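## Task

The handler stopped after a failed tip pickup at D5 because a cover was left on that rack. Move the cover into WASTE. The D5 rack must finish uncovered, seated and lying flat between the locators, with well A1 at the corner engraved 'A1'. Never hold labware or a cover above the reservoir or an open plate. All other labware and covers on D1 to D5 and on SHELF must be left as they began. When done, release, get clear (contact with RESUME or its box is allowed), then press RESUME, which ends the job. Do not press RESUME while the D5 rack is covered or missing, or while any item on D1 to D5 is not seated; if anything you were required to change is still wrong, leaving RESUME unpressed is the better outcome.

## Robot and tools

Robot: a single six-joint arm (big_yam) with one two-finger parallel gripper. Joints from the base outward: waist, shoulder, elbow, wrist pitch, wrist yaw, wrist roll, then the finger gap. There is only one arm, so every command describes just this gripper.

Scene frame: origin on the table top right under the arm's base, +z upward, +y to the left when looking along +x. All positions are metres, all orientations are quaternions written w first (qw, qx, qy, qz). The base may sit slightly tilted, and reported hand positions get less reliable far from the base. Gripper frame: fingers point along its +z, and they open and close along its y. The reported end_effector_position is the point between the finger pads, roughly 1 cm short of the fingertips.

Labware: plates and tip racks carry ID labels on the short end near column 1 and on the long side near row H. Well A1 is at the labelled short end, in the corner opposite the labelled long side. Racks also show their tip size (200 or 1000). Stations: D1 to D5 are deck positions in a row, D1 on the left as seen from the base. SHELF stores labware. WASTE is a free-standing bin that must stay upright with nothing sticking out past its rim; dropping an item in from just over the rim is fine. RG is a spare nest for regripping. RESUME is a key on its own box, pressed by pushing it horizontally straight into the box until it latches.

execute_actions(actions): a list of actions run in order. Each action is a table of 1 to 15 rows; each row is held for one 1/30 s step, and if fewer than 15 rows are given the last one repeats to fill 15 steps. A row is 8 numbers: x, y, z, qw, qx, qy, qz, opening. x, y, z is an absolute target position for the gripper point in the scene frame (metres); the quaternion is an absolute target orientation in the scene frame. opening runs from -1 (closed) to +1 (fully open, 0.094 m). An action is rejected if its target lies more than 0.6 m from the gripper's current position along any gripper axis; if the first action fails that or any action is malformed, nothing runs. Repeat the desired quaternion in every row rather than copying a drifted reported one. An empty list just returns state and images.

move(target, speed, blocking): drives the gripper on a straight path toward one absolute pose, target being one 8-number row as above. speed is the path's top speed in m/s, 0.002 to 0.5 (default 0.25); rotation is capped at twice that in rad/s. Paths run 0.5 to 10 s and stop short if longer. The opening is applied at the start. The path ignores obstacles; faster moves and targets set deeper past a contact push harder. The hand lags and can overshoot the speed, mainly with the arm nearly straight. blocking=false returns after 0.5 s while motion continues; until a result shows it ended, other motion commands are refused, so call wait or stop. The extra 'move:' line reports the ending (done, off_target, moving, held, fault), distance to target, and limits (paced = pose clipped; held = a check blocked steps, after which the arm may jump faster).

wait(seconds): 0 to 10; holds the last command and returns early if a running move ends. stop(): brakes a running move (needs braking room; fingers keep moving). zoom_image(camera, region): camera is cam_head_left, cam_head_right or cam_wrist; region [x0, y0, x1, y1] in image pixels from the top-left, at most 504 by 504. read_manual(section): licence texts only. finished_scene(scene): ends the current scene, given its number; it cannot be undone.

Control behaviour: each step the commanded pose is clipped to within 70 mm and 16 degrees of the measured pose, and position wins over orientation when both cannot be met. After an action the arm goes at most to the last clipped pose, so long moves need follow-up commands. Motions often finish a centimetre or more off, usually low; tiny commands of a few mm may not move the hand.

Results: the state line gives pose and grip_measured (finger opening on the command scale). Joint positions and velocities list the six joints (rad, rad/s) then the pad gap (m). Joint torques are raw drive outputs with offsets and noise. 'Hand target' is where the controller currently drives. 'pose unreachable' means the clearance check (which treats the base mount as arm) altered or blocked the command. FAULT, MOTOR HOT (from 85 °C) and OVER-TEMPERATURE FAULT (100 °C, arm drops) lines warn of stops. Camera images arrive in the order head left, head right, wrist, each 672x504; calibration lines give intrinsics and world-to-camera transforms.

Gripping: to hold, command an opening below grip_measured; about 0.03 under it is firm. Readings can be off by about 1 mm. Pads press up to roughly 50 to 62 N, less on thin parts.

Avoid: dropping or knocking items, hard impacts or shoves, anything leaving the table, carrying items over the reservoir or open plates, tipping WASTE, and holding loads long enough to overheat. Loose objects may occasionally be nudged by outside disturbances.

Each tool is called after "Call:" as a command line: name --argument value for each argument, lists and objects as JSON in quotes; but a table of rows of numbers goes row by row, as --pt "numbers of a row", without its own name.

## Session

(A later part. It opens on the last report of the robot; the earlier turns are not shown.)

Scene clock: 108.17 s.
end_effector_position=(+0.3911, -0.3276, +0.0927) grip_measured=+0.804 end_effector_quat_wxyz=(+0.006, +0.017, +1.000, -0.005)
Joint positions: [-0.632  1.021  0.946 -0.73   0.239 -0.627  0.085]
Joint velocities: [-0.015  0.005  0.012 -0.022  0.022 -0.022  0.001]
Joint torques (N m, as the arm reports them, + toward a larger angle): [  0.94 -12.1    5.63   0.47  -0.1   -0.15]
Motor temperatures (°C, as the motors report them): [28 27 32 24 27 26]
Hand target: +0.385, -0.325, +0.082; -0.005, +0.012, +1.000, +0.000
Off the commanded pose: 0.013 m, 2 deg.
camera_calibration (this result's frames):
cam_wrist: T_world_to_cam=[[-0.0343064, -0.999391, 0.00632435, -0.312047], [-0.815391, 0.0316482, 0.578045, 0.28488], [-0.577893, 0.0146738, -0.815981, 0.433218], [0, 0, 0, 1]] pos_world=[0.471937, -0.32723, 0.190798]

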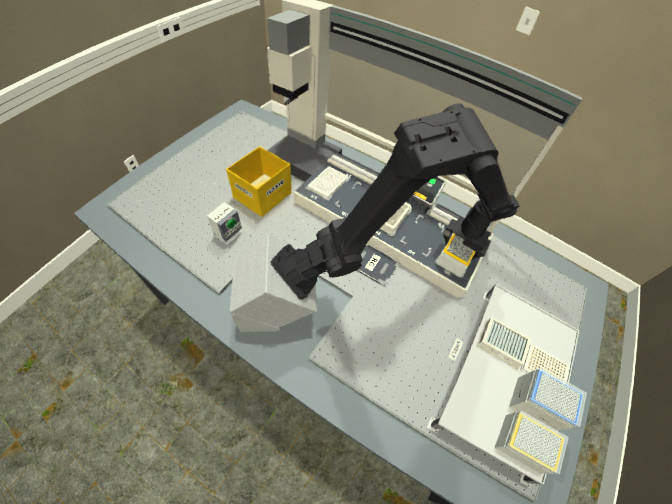

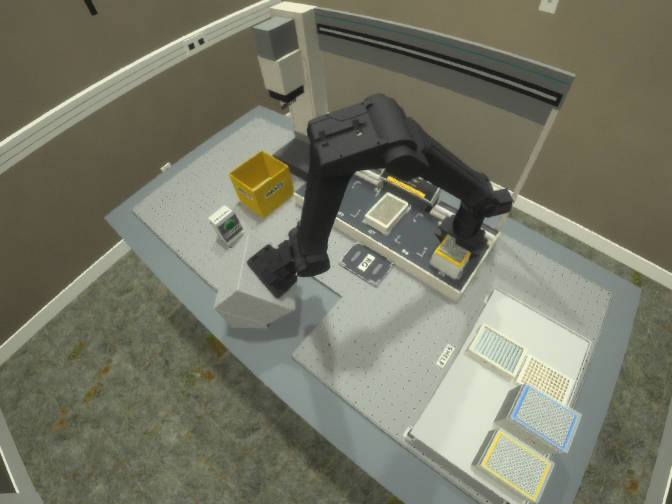

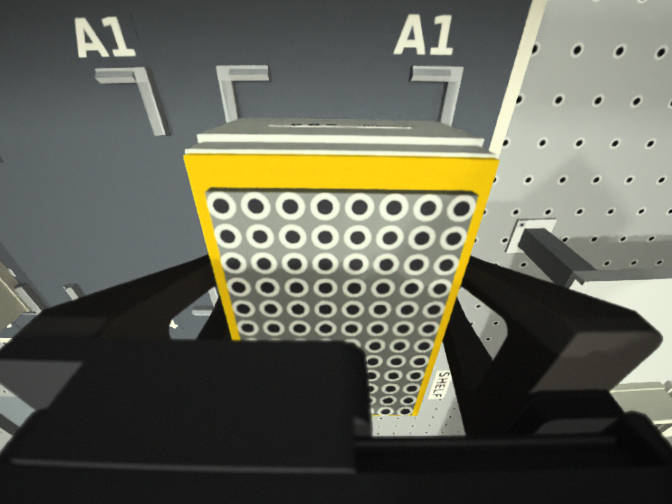

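Call:
move --target '[0.414,-0.337,0.101,0.01,0.024,1,-0.005,0.76]' --speed 0.03

Scene clock: 115.07 s.
end_effector_position=(+0.3971, -0.3288, +0.0975) grip_measured=+0.804 end_effector_quat_wxyz=(+0.003, +0.019, +1.000, -0.003)
Joint positions: [-0.62   1.028  0.971 -0.759  0.247 -0.612  0.085]
Joint velocities: [ 0.005 -0.005 -0.012 -0.022 -0.007 -0.022 -0.   ]
Joint torques (N m, as the arm reports them, + toward a larger angle): [  2.68 -11.93   9.72  -0.21   0.12   0.12]
Motor temperatures (°C, as the motors report them): [28 27 32 24 27 26]
Hand target: +0.414, -0.337, +0.101; +0.010, +0.024, +1.000, -0.005
Off the commanded pose: 0.019 m, 1 deg.
move: off_target
camera_calibration (this result's frames):
cam_wrist: T_world_to_cam=[[-0.0381919, -0.999269, 0.00191773, -0.310971], [-0.81184, 0.0321473, 0.582995, 0.285375], [-0.58263, 0.0207088, -0.812474, 0.444141], [0, 0, 0, 1]] pos_world=[0.478572, -0.329115, 0.195077]

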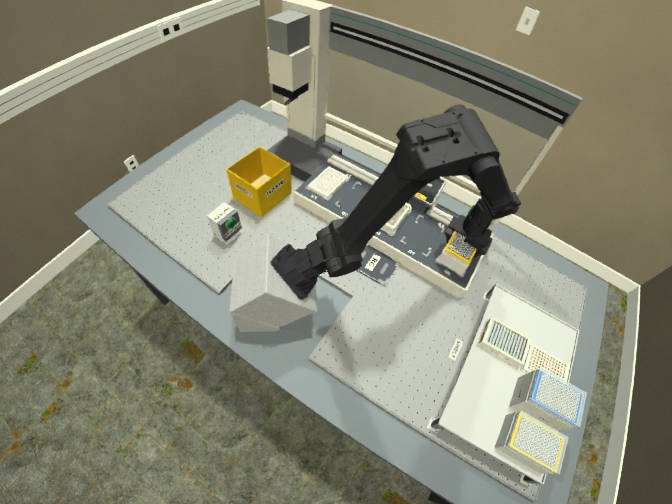

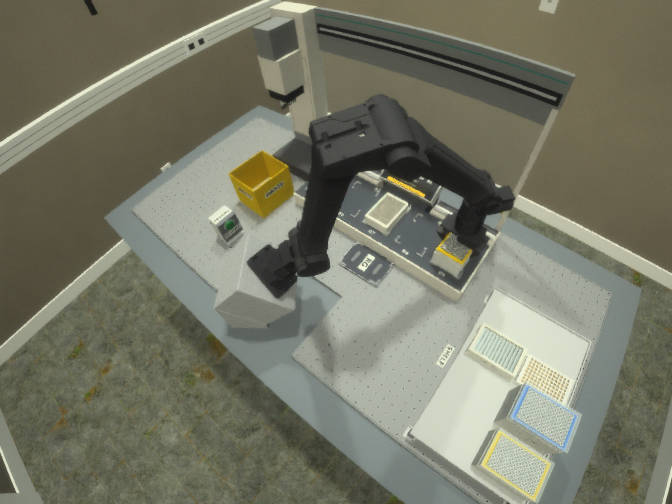

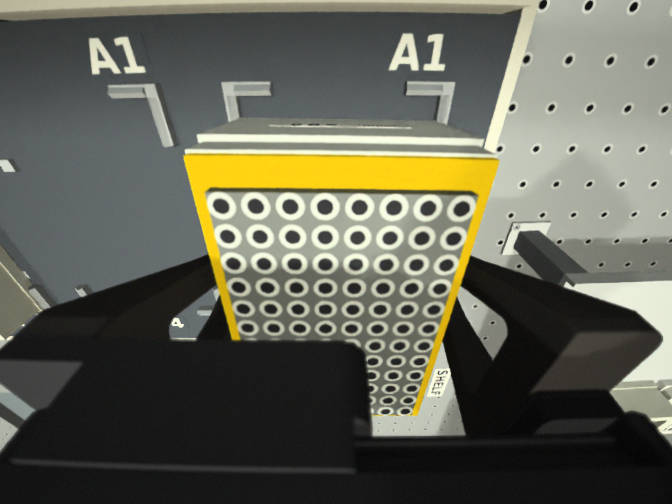

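Call:
execute_actions --actions '[[[0.415,-0.337,0.1003,0.01,0.024,1,-0.005,0.76],[0.416,-0.337,0.0996,0.01,0.024,1,-0.005,0.76],[0.417,-0.337,0.099,0.01,0.024,1,-0.005,0.76],[0.418,-0.337,0.098,0.01,0.024,1,-0.005,0.76],[0.419,-0.337,0.0975,0.01,0.024,1,-0.005,0.76],[0.42,-0.337,0.097,0.01,0.024,1,-0.005,0.76],[0.421,-0.337,0.0965,0.01,0.024,1,-0.005,0.76],[0.422,-0.337,0.096,0.01,0.024,1,-0.005,0.76]]]'

Scene clock: 119.63 s.
end_effector_position=(+0.4036, -0.3287, +0.0935) grip_measured=+0.804 end_effector_quat_wxyz=(+0.001, +0.019, +1.000, -0.002)
Joint positions: [-0.611  1.05   0.988 -0.759  0.255 -0.605  0.085]
Joint velocities: [ 0.005 -0.015 -0.002 -0.002 -0.022 -0.007 -0.   ]
Joint torques (N m, as the arm reports them, + toward a larger angle): [  2.97 -12.37   9.62   0.02   0.02   0.11]
Motor temperatures (°C, as the motors report them): [28 27 32 24 27 26]
Hand target: +0.422, -0.337, +0.096; +0.011, +0.024, +1.000, -0.005
Off the commanded pose: 0.020 m, 1 deg.
camera_calibration (this result's frames):
cam_wrist: T_world_to_cam=[[-0.0371897, -0.999308, 0.000757172, -0.310989], [-0.809389, 0.0305661, 0.586478, 0.291142], [-0.586095, 0.0211981, -0.809965, 0.445966], [0, 0, 0, 1]] pos_world=[0.48546, -0.329126, 0.190704]

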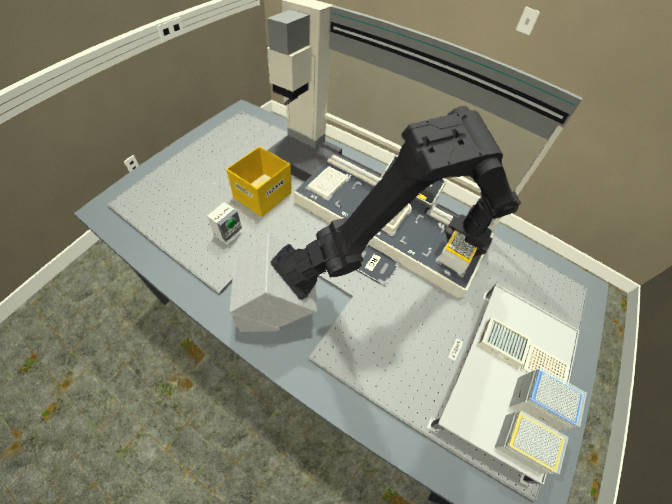

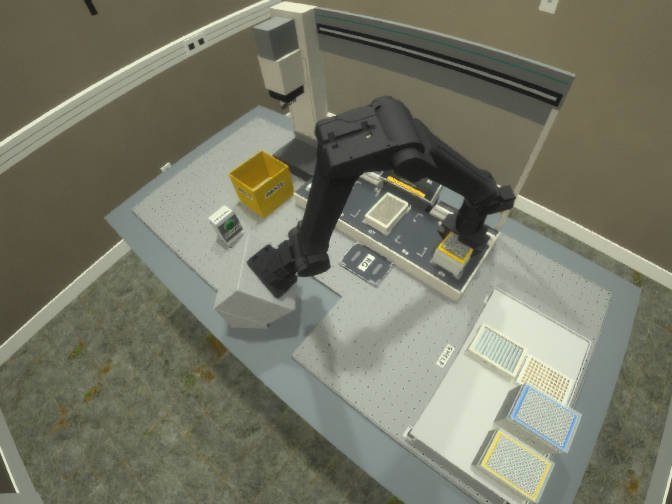

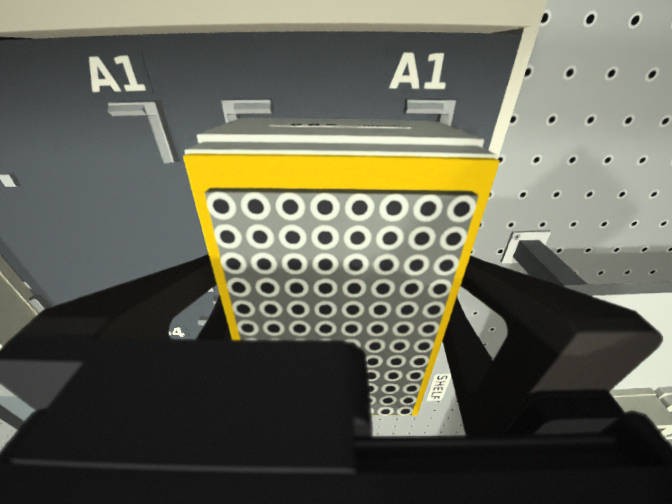

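Call:
execute_actions --actions '[[[0.423,-0.337,0.0955,0.01,0.024,1,-0.005,0.76],[0.424,-0.337,0.095,0.01,0.024,1,-0.005,0.76],[0.425,-0.337,0.0945,0.01,0.024,1,-0.005,0.76],[0.426,-0.337,0.094,0.01,0.024,1,-0.005,0.76]]]'

Scene clock: 123.30 s.
end_effector_position=(+0.4055, -0.3288, +0.0931) grip_measured=+0.804 end_effector_quat_wxyz=(+0.000, +0.019, +1.000, -0.003)
Joint positions: [-0.607  1.055  0.992 -0.76   0.259 -0.601  0.085]
Joint velocities: [-0.005 -0.005 -0.007 -0.012 -0.022  0.037  0.   ]
Joint torques (N m, as the arm reports them, + toward a larger angle): [  3.1  -11.68   9.92   0.08   0.     0.14]
Motor temperatures (°C, as the motors report them): [28 27 33 24 27 26]
Hand target: +0.425, -0.337, +0.094; +0.010, +0.024, +1.000, -0.005
Off the commanded pose: 0.022 m, 1 deg.
camera_calibration (this result's frames):
cam_wrist: T_world_to_cam=[[-0.0381129, -0.999271, 0.00237243, -0.310784], [-0.808655, 0.0322372, 0.5874, 0.293034], [-0.587048, 0.020469, -0.809293, 0.446856], [0, 0, 0, 1]] pos_world=[0.487444, -0.329151, 0.190247]

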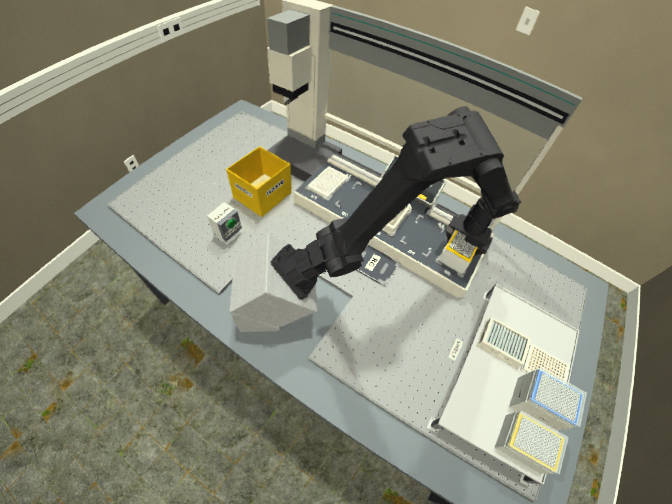

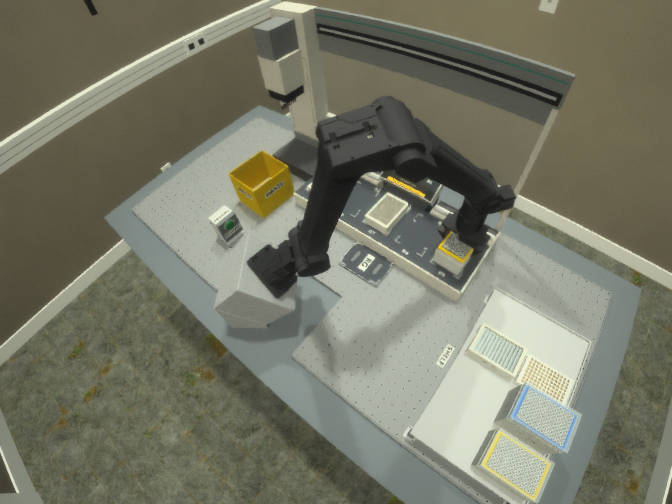

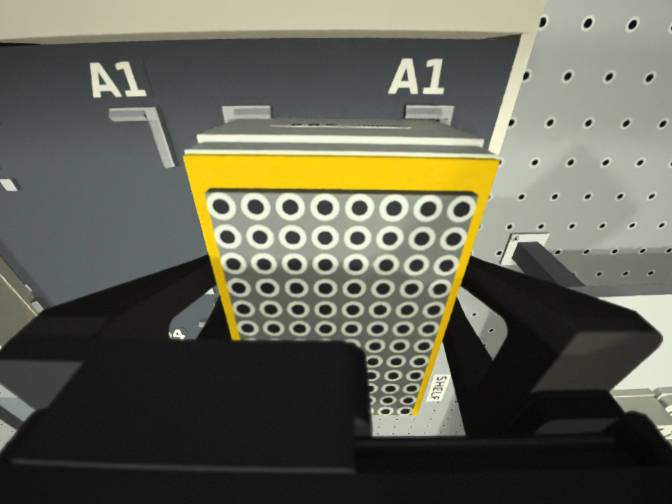

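Call:
execute_actions --actions '[[[0.426,-0.337,0.094,0.01,0.024,1,-0.005,0.8],[0.426,-0.337,0.094,0.01,0.024,1,-0.005,0.83],[0.426,-0.337,0.094,0.01,0.024,1,-0.005,0.88],[0.426,-0.337,0.094,0.01,0.024,1,-0.005,1]],[[0.425,-0.338,0.099,0.01,0.024,1,-0.005,1],[0.425,-0.339,0.104,0.01,0.024,1,-0.005,1],[0.424,-0.34,0.109,0.01,0.024,1,-0.005,1],[0.424,-0.341,0.114,0.01,0.024,1,-0.005,1],[0.423,-0.342,0.119,0.01,0.024,1,-0.005,1],[0.423,-0.342,0.124,0.01,0.024,1,-0.005,1],[0.422,-0.342,0.129,0.01,0.024,1,-0.005,1],[0.422,-0.342,0.134,0.01,0.024,1,-0.005,1],[0.422,-0.342,0.139,0.01,0.024,1,-0.005,1],[0.422,-0.342,0.144,0.01,0.024,1,-0.005,1],[0.422,-0.342,0.149,0.01,0.024,1,-0.005,1],[0.422,-0.342,0.154,0.01,0.024,1,-0.005,1],[0.422,-0.342,0.159,0.01,0.024,1,-0.005,1],[0.422,-0.342,0.164,0.01,0.024,1,-0.005,1],[0.422,-0.342,0.169,0.01,0.024,1,-0.005,1]],[[0.422,-0.342,0.175,0.01,0.024,1,-0.005,1]]]'

Call:
zoom_image --camera "cam_head_left" --region '[410,210,510,300]'

Call:
move --target '[0.245,-0.3,0.165,0,0.01,1,0,1]' --speed 0.2

Scene clock: 131.97 s.
end_effector_position=(+0.4103, -0.3341, +0.1651) grip_measured=+1.000 end_effector_quat_wxyz=(-0.000, +0.016, +1.000, +0.000)
Joint positions: [-0.55   0.948  1.078 -0.969  0.293 -0.562  0.094]
Joint velocities: [-0.005 -0.024 -0.002  0.002 -0.051  0.037  0.   ]
Joint torques (N m, as the arm reports them, + toward a larger angle): [  2.57 -13.14  10.19  -0.16   0.13   0.1 ]
Motor temperatures (°C, as the motors report them): [28 27 33 24 27 26]
Hand target: +0.423, -0.342, +0.175; +0.010, +0.023, +1.000, -0.005
Off the commanded pose: 0.017 m, 2 deg.
camera_calibration (this result's frames):
cam_wrist: T_world_to_cam=[[-0.0326716, -0.999459, -0.00379461, -0.317269], [-0.808523, 0.0241977, 0.587967, 0.252018], [-0.587557, 0.0222779, -0.808876, 0.508866], [0, 0, 0, 1]] pos_world=[0.492384, -0.334532, 0.262228]

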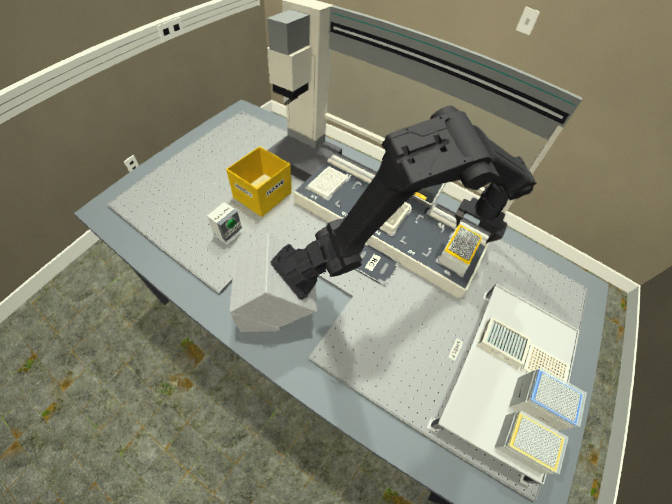

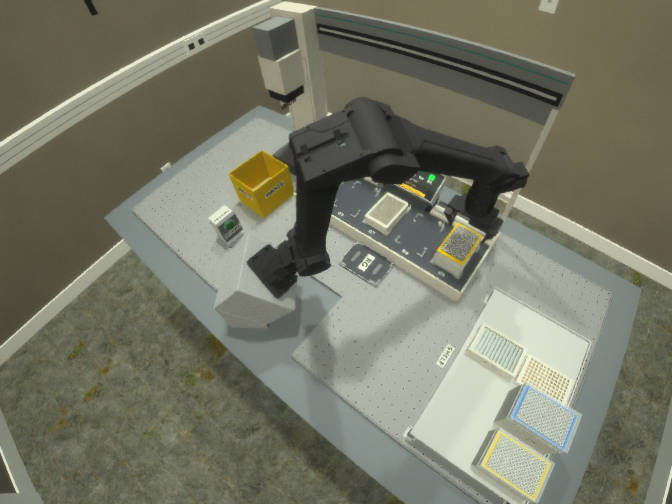

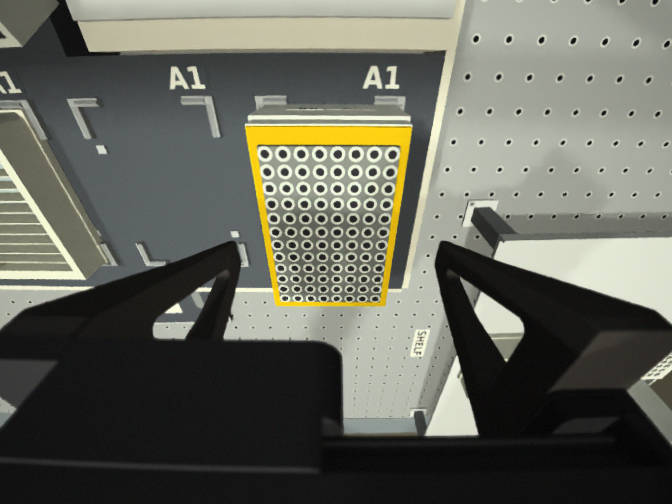

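Region (410, 210, 510, 300) of cam_head_left's 672x504 image, scaled by 5.040, with more detail than that image has; it fills the top 454 rows of this view, and the rest is white.

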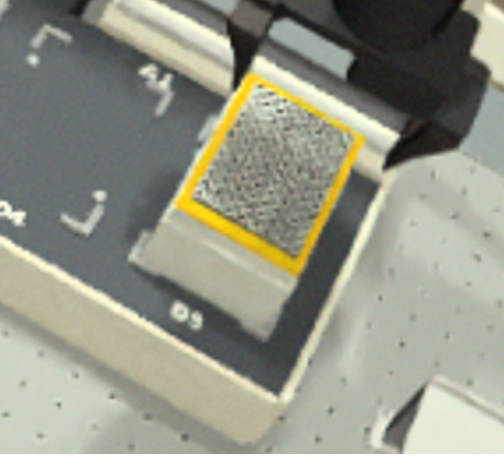

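Scene clock: 133.37 s.
end_effector_position=(+0.2479, -0.3003, +0.1702) grip_measured=+1.000 end_effector_quat_wxyz=(+0.003, +0.018, +1.000, +0.002)
Joint positions: [-0.92   0.552  0.689 -0.928  0.032 -0.831  0.094]
Joint velocities: [ 0.005 -0.015  0.017 -0.002 -0.007 -0.022  0.   ]
Joint torques (N m, as the arm reports them, + toward a larger angle): [-0.44 -7.85  6.79  0.48 -0.17 -0.17]
Motor temperatures (°C, as the motors report them): [28 27 33 24 27 26]
Hand target: +0.245, -0.299, +0.168; +0.002, +0.012, +1.000, +0.001
Off the commanded pose: 0.006 m, 1 deg.
move: done
camera_calibration (this result's frames):
cam_wrist: T_world_to_cam=[[-0.0362415, -0.999321, -0.0065935, -0.287448], [-0.81183, 0.0255931, 0.583332, 0.118879], [-0.582768, 0.0264937, -0.812207, 0.41738], [0, 0, 0, 1]] pos_world=[0.329327, -0.301353, 0.267758]

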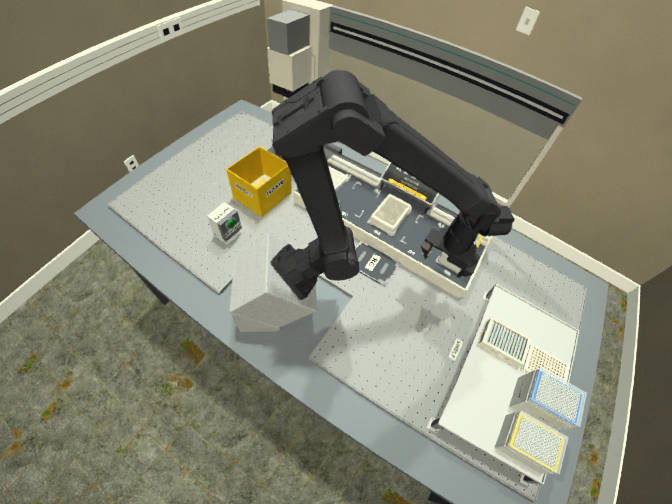

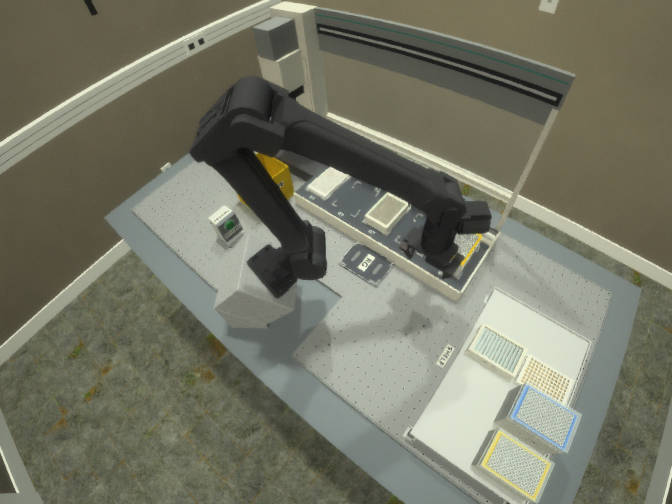

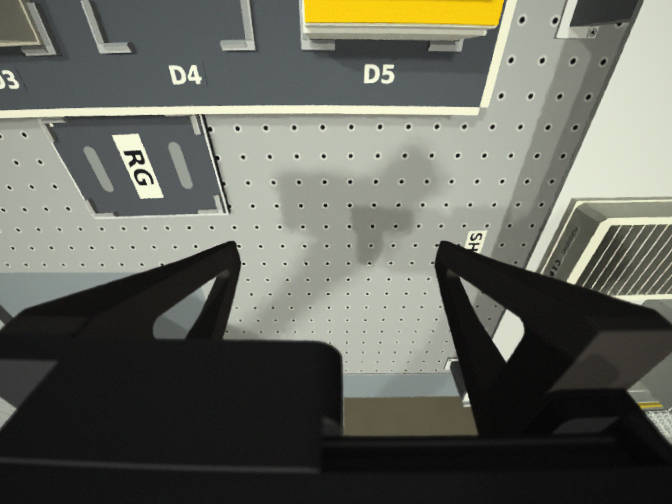

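Looks seated. Check from the side en route.

Call:
zoom_image --camera "cam_wrist" --region '[200,0,520,100]'

Call:
move --target '[0.29,-0.2,0.14,0,0.01,1,0,-1]' --speed 0.15

Call:
move --target '[0.27,0.05,0.15,0,0.01,1,0,-1]' --speed 0.2

Call:
move --target '[0.09,0.23,0.16,0,0,0.976,0.216,-1]' --speed 0.2

Region (200, 0, 520, 100) of cam_wrist's 672x504 image, scaled by 1.575, with more detail than that image has; it fills the top 158 rows of this view, and the rest is white.

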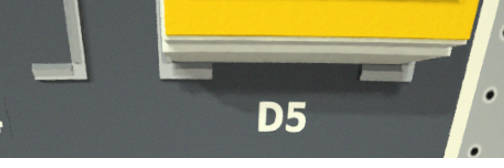

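Scene clock: 144.37 s.
end_effector_position=(+0.2918, -0.2037, +0.1454) grip_measured=-0.986 end_effector_quat_wxyz=(+0.002, +0.002, +1.000, -0.004)
Joint positions: [-0.355  0.615  0.58  -0.851  0.425 -0.434  0.001]
Joint velocities: [-0.015 -0.015 -0.007 -0.022 -0.037 -0.007  0.   ]
Joint torques (N m, as the arm reports them, + toward a larger angle): [ 0.71 -4.61  5.82  0.54  0.14  0.15]
Motor temperatures (°C, as the motors report them): [27 27 32 24 27 26]
Hand target: +0.290, -0.200, +0.140; -0.003, +0.007, +1.000, -0.002
Off the commanded pose: 0.007 m, 1 deg.
move: done
camera_calibration (this result's frames):
cam_wrist: T_world_to_cam=[[-0.00500805, -0.99998, 0.00379686, -0.200178], [-0.81109, 0.00628284, 0.584888, 0.162158], [-0.5849, -0.000150447, -0.811105, 0.415328], [0, 0, 0, 1]] pos_world=[0.373447, -0.20113, 0.242791]

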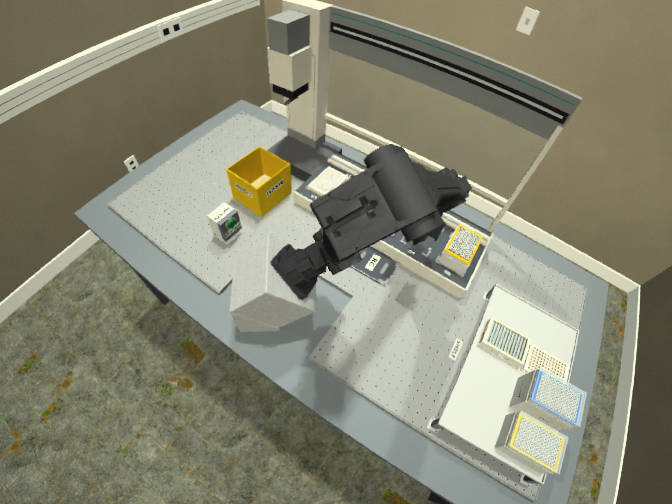

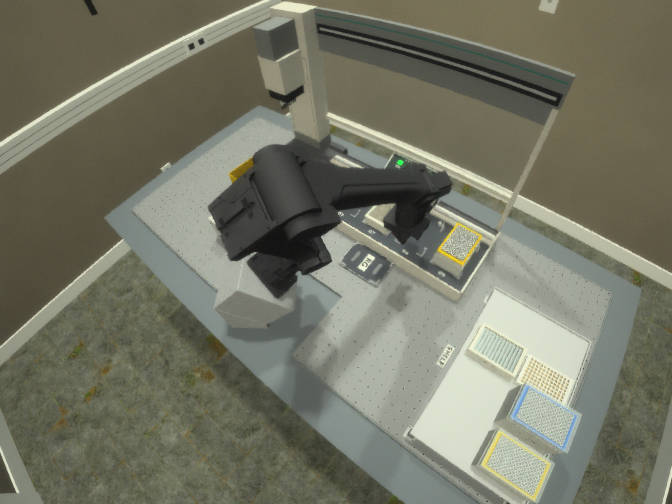

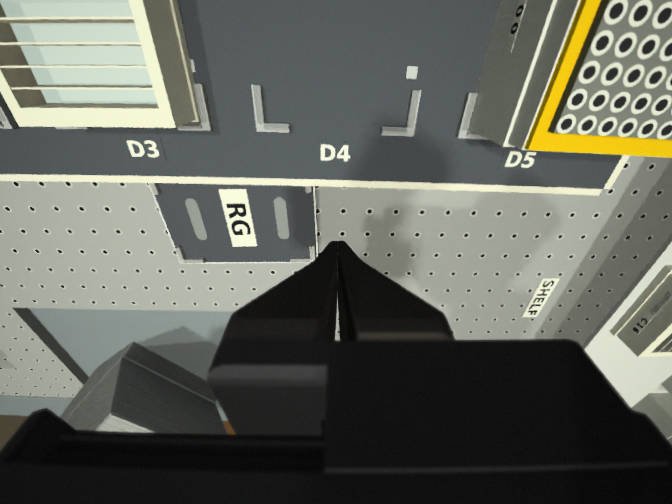

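Scene clock: 146.33 s.
end_effector_position=(+0.2519, +0.0406, +0.1424) grip_measured=-0.986 end_effector_quat_wxyz=(-0.014, -0.010, +1.000, -0.015)
Joint positions: [ 0.62   1.213  0.478 -0.917  0.783  0.718  0.001]
Joint velocities: [-0.005  0.005 -0.007 -0.012 -0.051 -0.022  0.001]
Joint torques (N m, as the arm reports them, + toward a larger angle): [ 4.47 -2.1   7.78  0.02  0.28  0.12]
Motor temperatures (°C, as the motors report them): [27 27 32 24 27 26]
Hand target: +0.268, +0.046, +0.150; -0.003, +0.008, +1.000, -0.007
Off the commanded pose: 0.022 m, 3 deg.
move: off_target
camera_calibration (this result's frames):
cam_wrist: T_world_to_cam=[[0.0209837, -0.999436, 0.026219, 0.0341296], [-0.791813, -0.000601927, 0.610764, 0.121825], [-0.610404, -0.0335766, -0.791379, 0.394562], [0, 0, 0, 1]] pos_world=[0.336589, 0.0474317, 0.236946]

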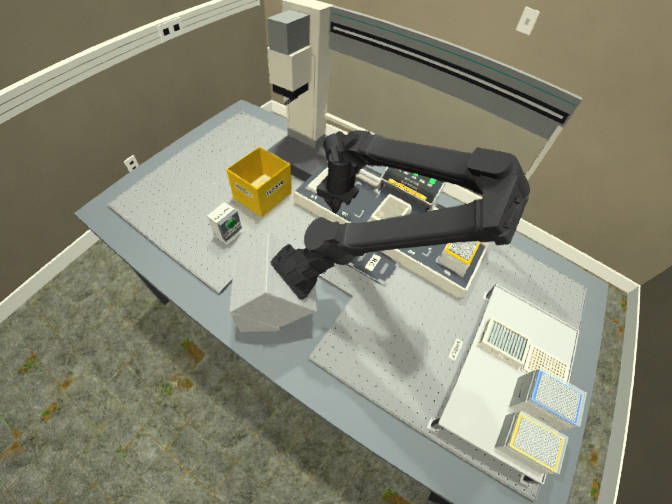

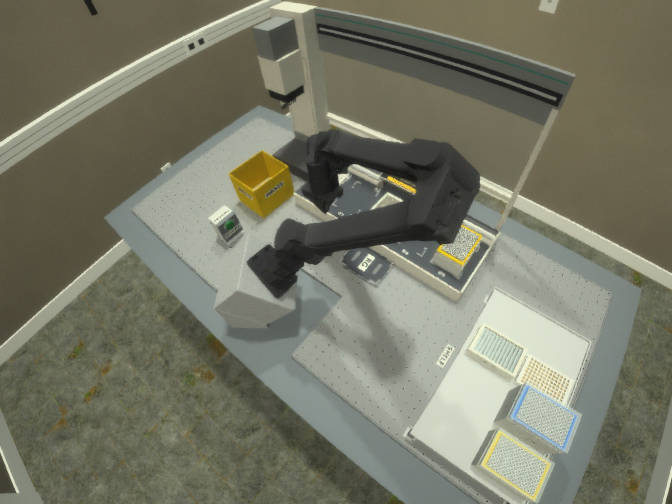

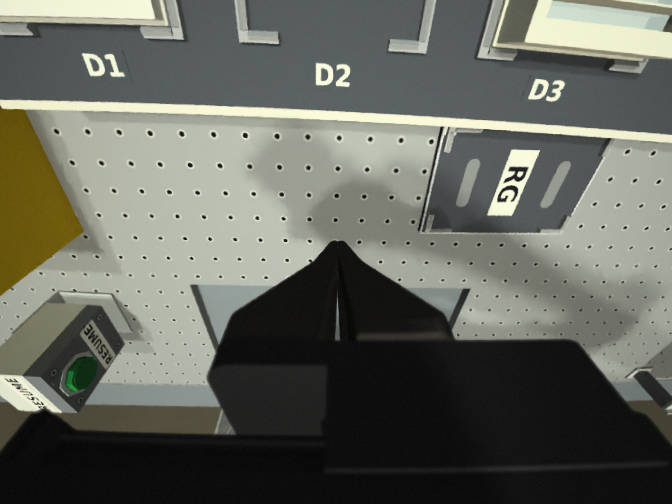

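Scene clock: 148.13 s.
end_effector_position=(+0.0955, +0.2261, +0.1595) grip_measured=-0.986 end_effector_quat_wxyz=(-0.001, -0.008, +0.978, +0.209)
Joint positions: [ 1.276  1.707  0.363 -0.299  0.494  1.248  0.001]
Joint velocities: [-0.005  0.005 -0.007 -0.017  0.007  0.007  0.001]
Joint torques (N m, as the arm reports them, + toward a larger angle): [ 5.46 -2.39  5.97  1.28  0.11  0.08]
Motor temperatures (°C, as the motors report them): [28 27 32 24 27 26]
Hand target: +0.094, +0.226, +0.158; -0.001, -0.002, +0.977, +0.211
Off the commanded pose: 0.007 m, 1 deg.
move: done
camera_calibration (this result's frames):
cam_wrist: T_world_to_cam=[[0.014557, -0.910907, -0.412355, 0.272921], [-0.805591, -0.254971, 0.534802, 0.0585798], [-0.592293, 0.324404, -0.73753, 0.227568], [0, 0, 0, 1]] pos_world=[0.178005, 0.189718, 0.24905]

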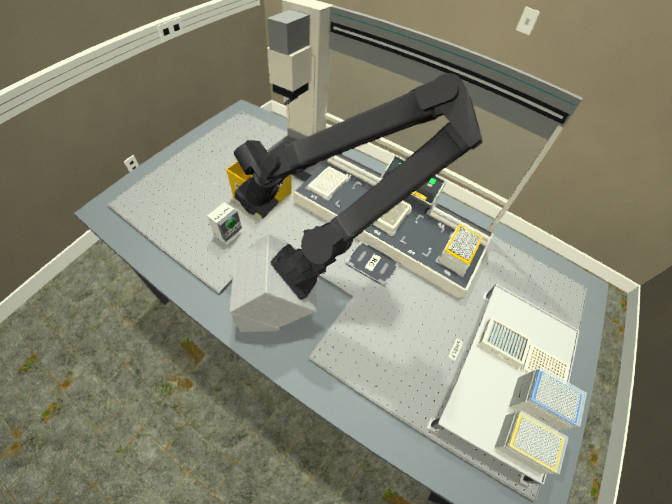

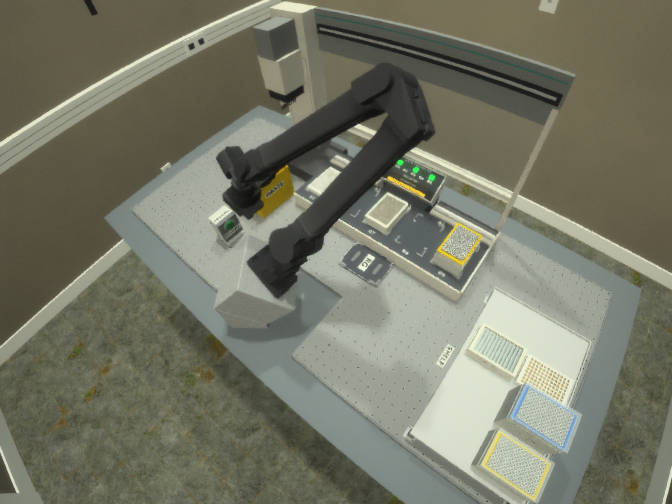

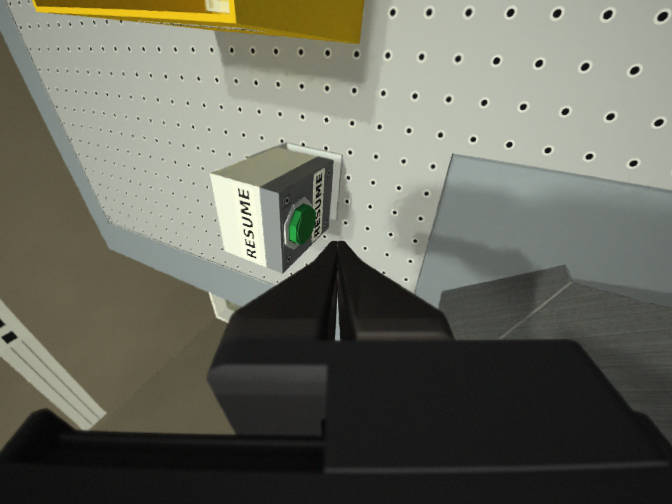

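Call:
move --target '[0.056,0.25,0.076,0,0,0.976,0.216,-1]' --speed 0.12

Call:
zoom_image --camera "cam_head_right" --region '[410,210,510,300]'

Scene clock: 153.70 s.
end_effector_position=(+0.0553, +0.2531, +0.0825) grip_measured=-0.986 end_effector_quat_wxyz=(+0.001, +0.001, +0.975, +0.222)
Joint positions: [1.238 2.16  0.336 0.231 0.494 1.206 0.001]
Joint velocities: [-0.015 -0.015 -0.007 -0.012 -0.007 -0.022  0.001]
Joint torques (N m, as the arm reports them, + toward a larger angle): [ 4.43 -5.42  2.63  1.25  0.14 -0.22]
Motor temperatures (°C, as the motors report them): [28 27 32 24 27 26]
Hand target: +0.056, +0.248, +0.078; -0.000, -0.000, +0.976, +0.217
Off the commanded pose: 0.007 m, 1 deg.
move: done
camera_calibration (this result's frames):
cam_wrist: T_world_to_cam=[[-0.00112711, -0.900152, -0.435575, 0.26642], [-0.809877, -0.254686, 0.528426, 0.074879], [-0.586598, 0.353358, -0.728725, 0.129848], [0, 0, 0, 1]] pos_world=[0.137112, 0.213006, 0.171101]

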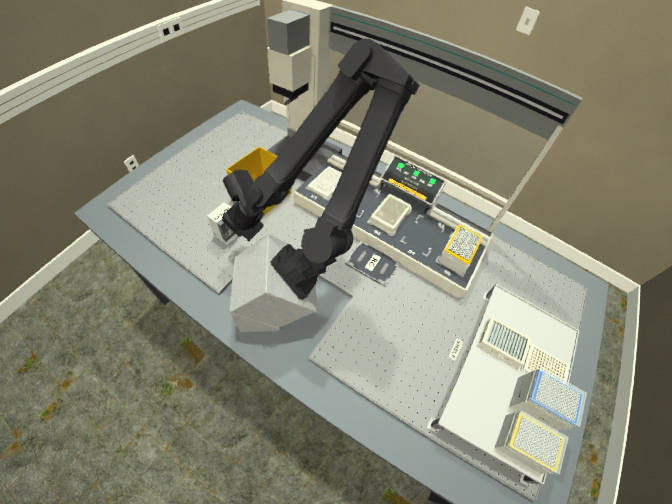

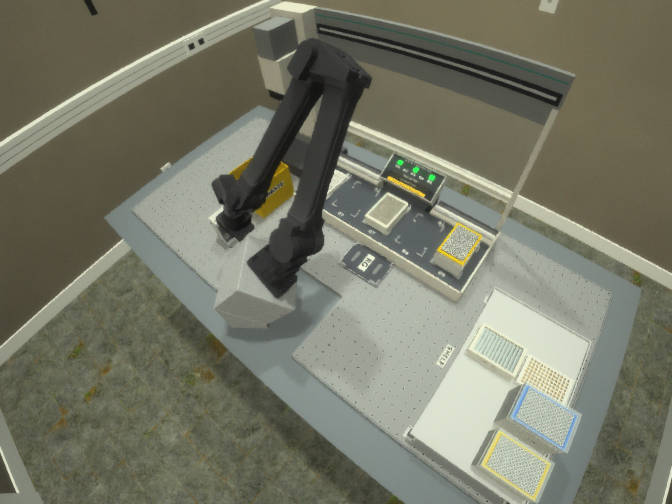

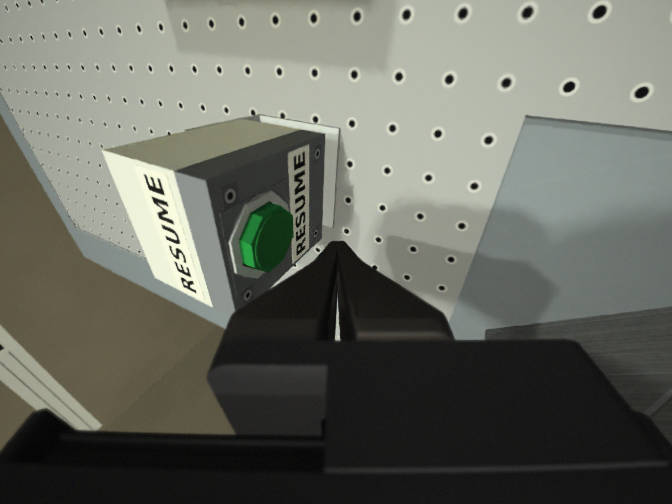

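Region (410, 210, 510, 300) of cam_head_right's 672x504 image, scaled by 5.040, with more detail than that image has; it fills the top 454 rows of this view, and the rest is white.

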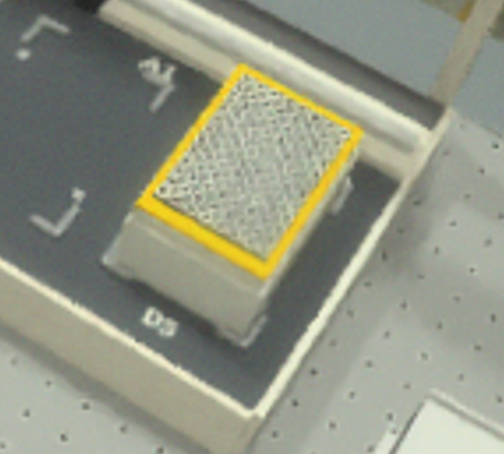

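Call:
move --target '[0.062,0.315,0.093,0,0,0.976,0.216,-1]' --speed 0.04

Scene clock: 159.97 s.
end_effector_position=(+0.0570, +0.2777, +0.0817) grip_measured=-0.986 end_effector_quat_wxyz=(-0.005, -0.014, +0.982, +0.189)
Joint positions: [1.243 2.192 0.448 0.071 0.501 1.222 0.001]
Joint velocities: [-0.015 -0.015  0.002  0.007 -0.022 -0.095 -0.001]
Joint torques (N m, as the arm reports them, + toward a larger angle): [ 7.59 -5.79  8.33  1.02 -0.18  0.05]
Motor temperatures (°C, as the motors report them): [28 26 32 24 27 26]
Hand target: +0.063, +0.313, +0.093; -0.000, -0.000, +0.976, +0.216
Off the commanded pose: 0.039 m, 4 deg.
move: off_target
camera_calibration (this result's frames):
cam_wrist: T_world_to_cam=[[0.0260317, -0.926698, -0.374905, 0.289094], [-0.799648, -0.244363, 0.548498, 0.0779079], [-0.599905, 0.285513, -0.747393, 0.142682], [0, 0, 0, 1]] pos_world=[0.140369, 0.246203, 0.17229]

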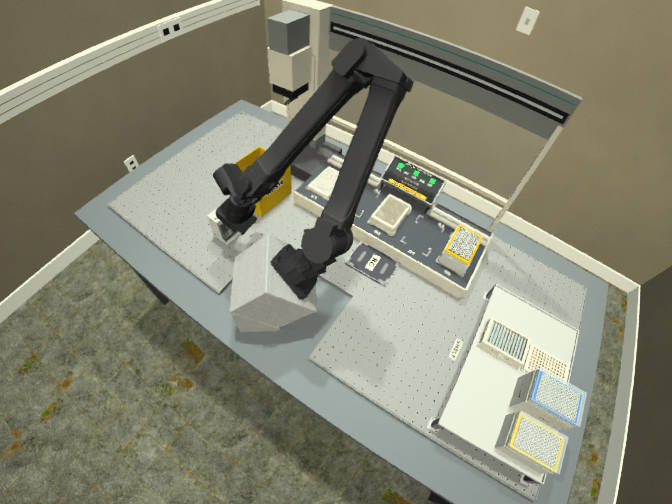

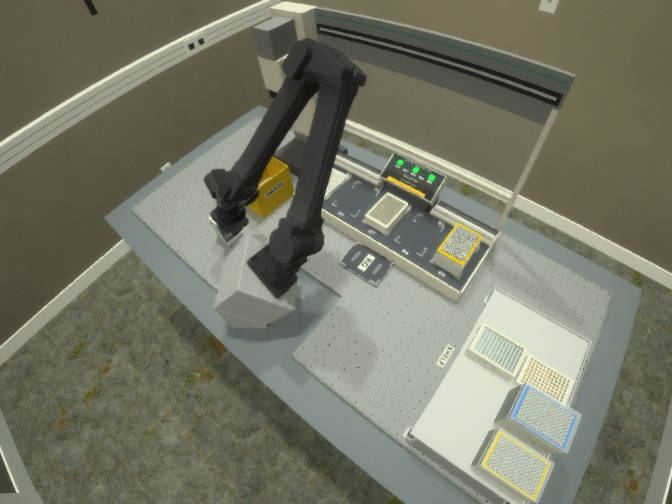

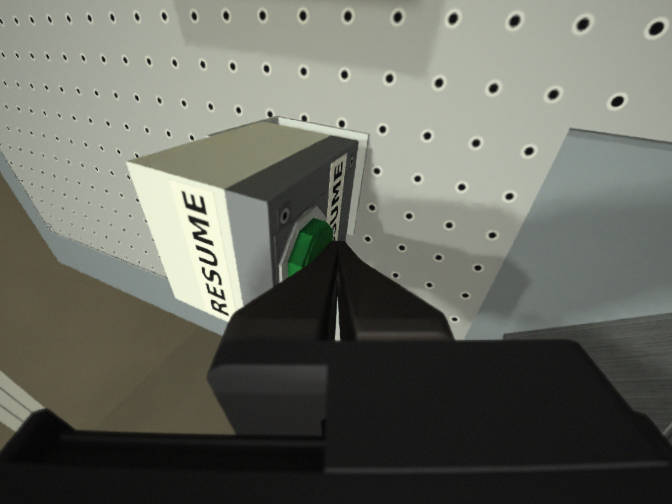

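Call:
execute_actions --actions '[[[0.062,0.317,0.094,0,0,0.975,0.22,-1],[0.062,0.319,0.095,0,0,0.974,0.225,-1],[0.062,0.321,0.096,0,0,0.973,0.23,-1],[0.062,0.323,0.097,0,0,0.972,0.235,-1],[0.062,0.325,0.098,0,0,0.971,0.24,-1],[0.062,0.327,0.099,0,0,0.97,0.245,-1],[0.062,0.329,0.1,0,0,0.968,0.25,-1],[0.062,0.331,0.1,0,0,0.968,0.25,-1]]]'

Scene clock: 166.47 s.
end_effector_position=(+0.0552, +0.2819, +0.0824) grip_measured=-0.987 end_effector_quat_wxyz=(-0.010, -0.012, +0.980, +0.198)
Joint positions: [1.243 2.198 0.448 0.094 0.487 1.22  0.001]
Joint velocities: [-0.005  0.015  0.007 -0.017  0.066  0.051  0.   ]
Joint torques (N m, as the arm reports them, + toward a larger angle): [ 7.71 -6.59  8.21  2.87 -0.74 -0.24]
Motor temperatures (°C, as the motors report them): [28 26 32 24 27 26]
camera_calibration (this result's frames):
cam_wrist: T_world_to_cam=[[0.0203055, -0.919618, -0.392289, 0.293041], [-0.794616, -0.252973, 0.551896, 0.0789559], [-0.606772, 0.300513, -0.73588, 0.136101], [0, 0, 0, 1]] pos_world=[0.139372, 0.248559, 0.171536]
The task's run has ended: the event that ends the task has happened.

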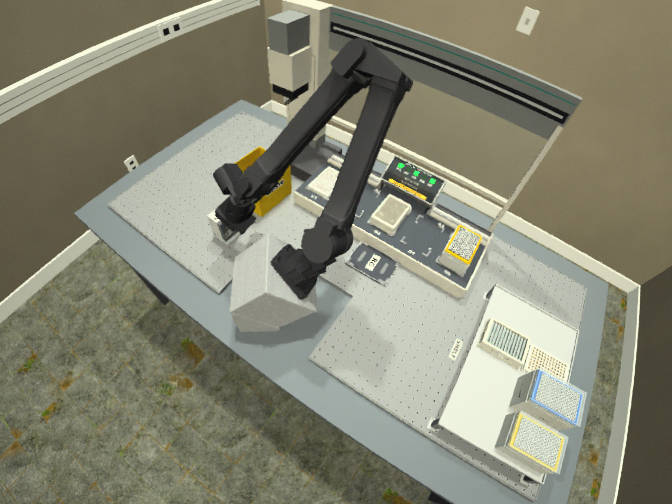

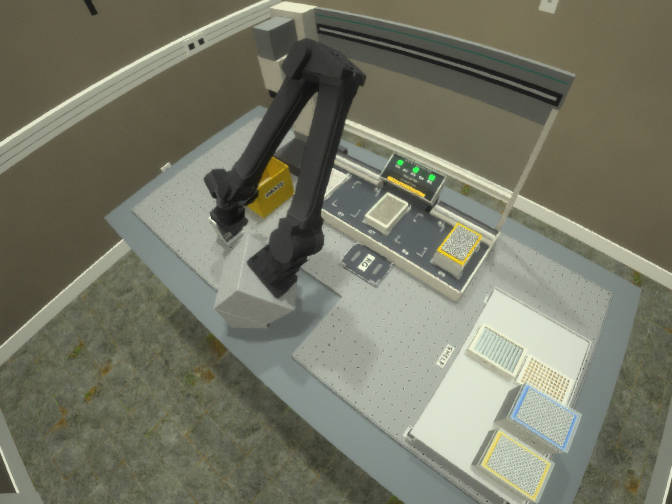

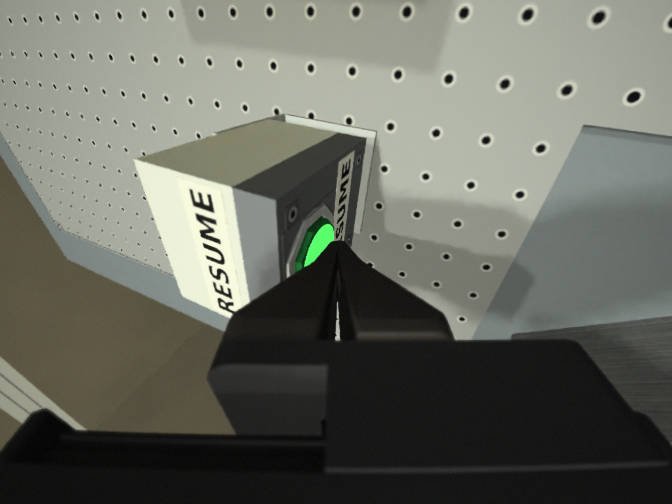

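Call:
finished_scene --scene 2

The scene is finished: the task was done.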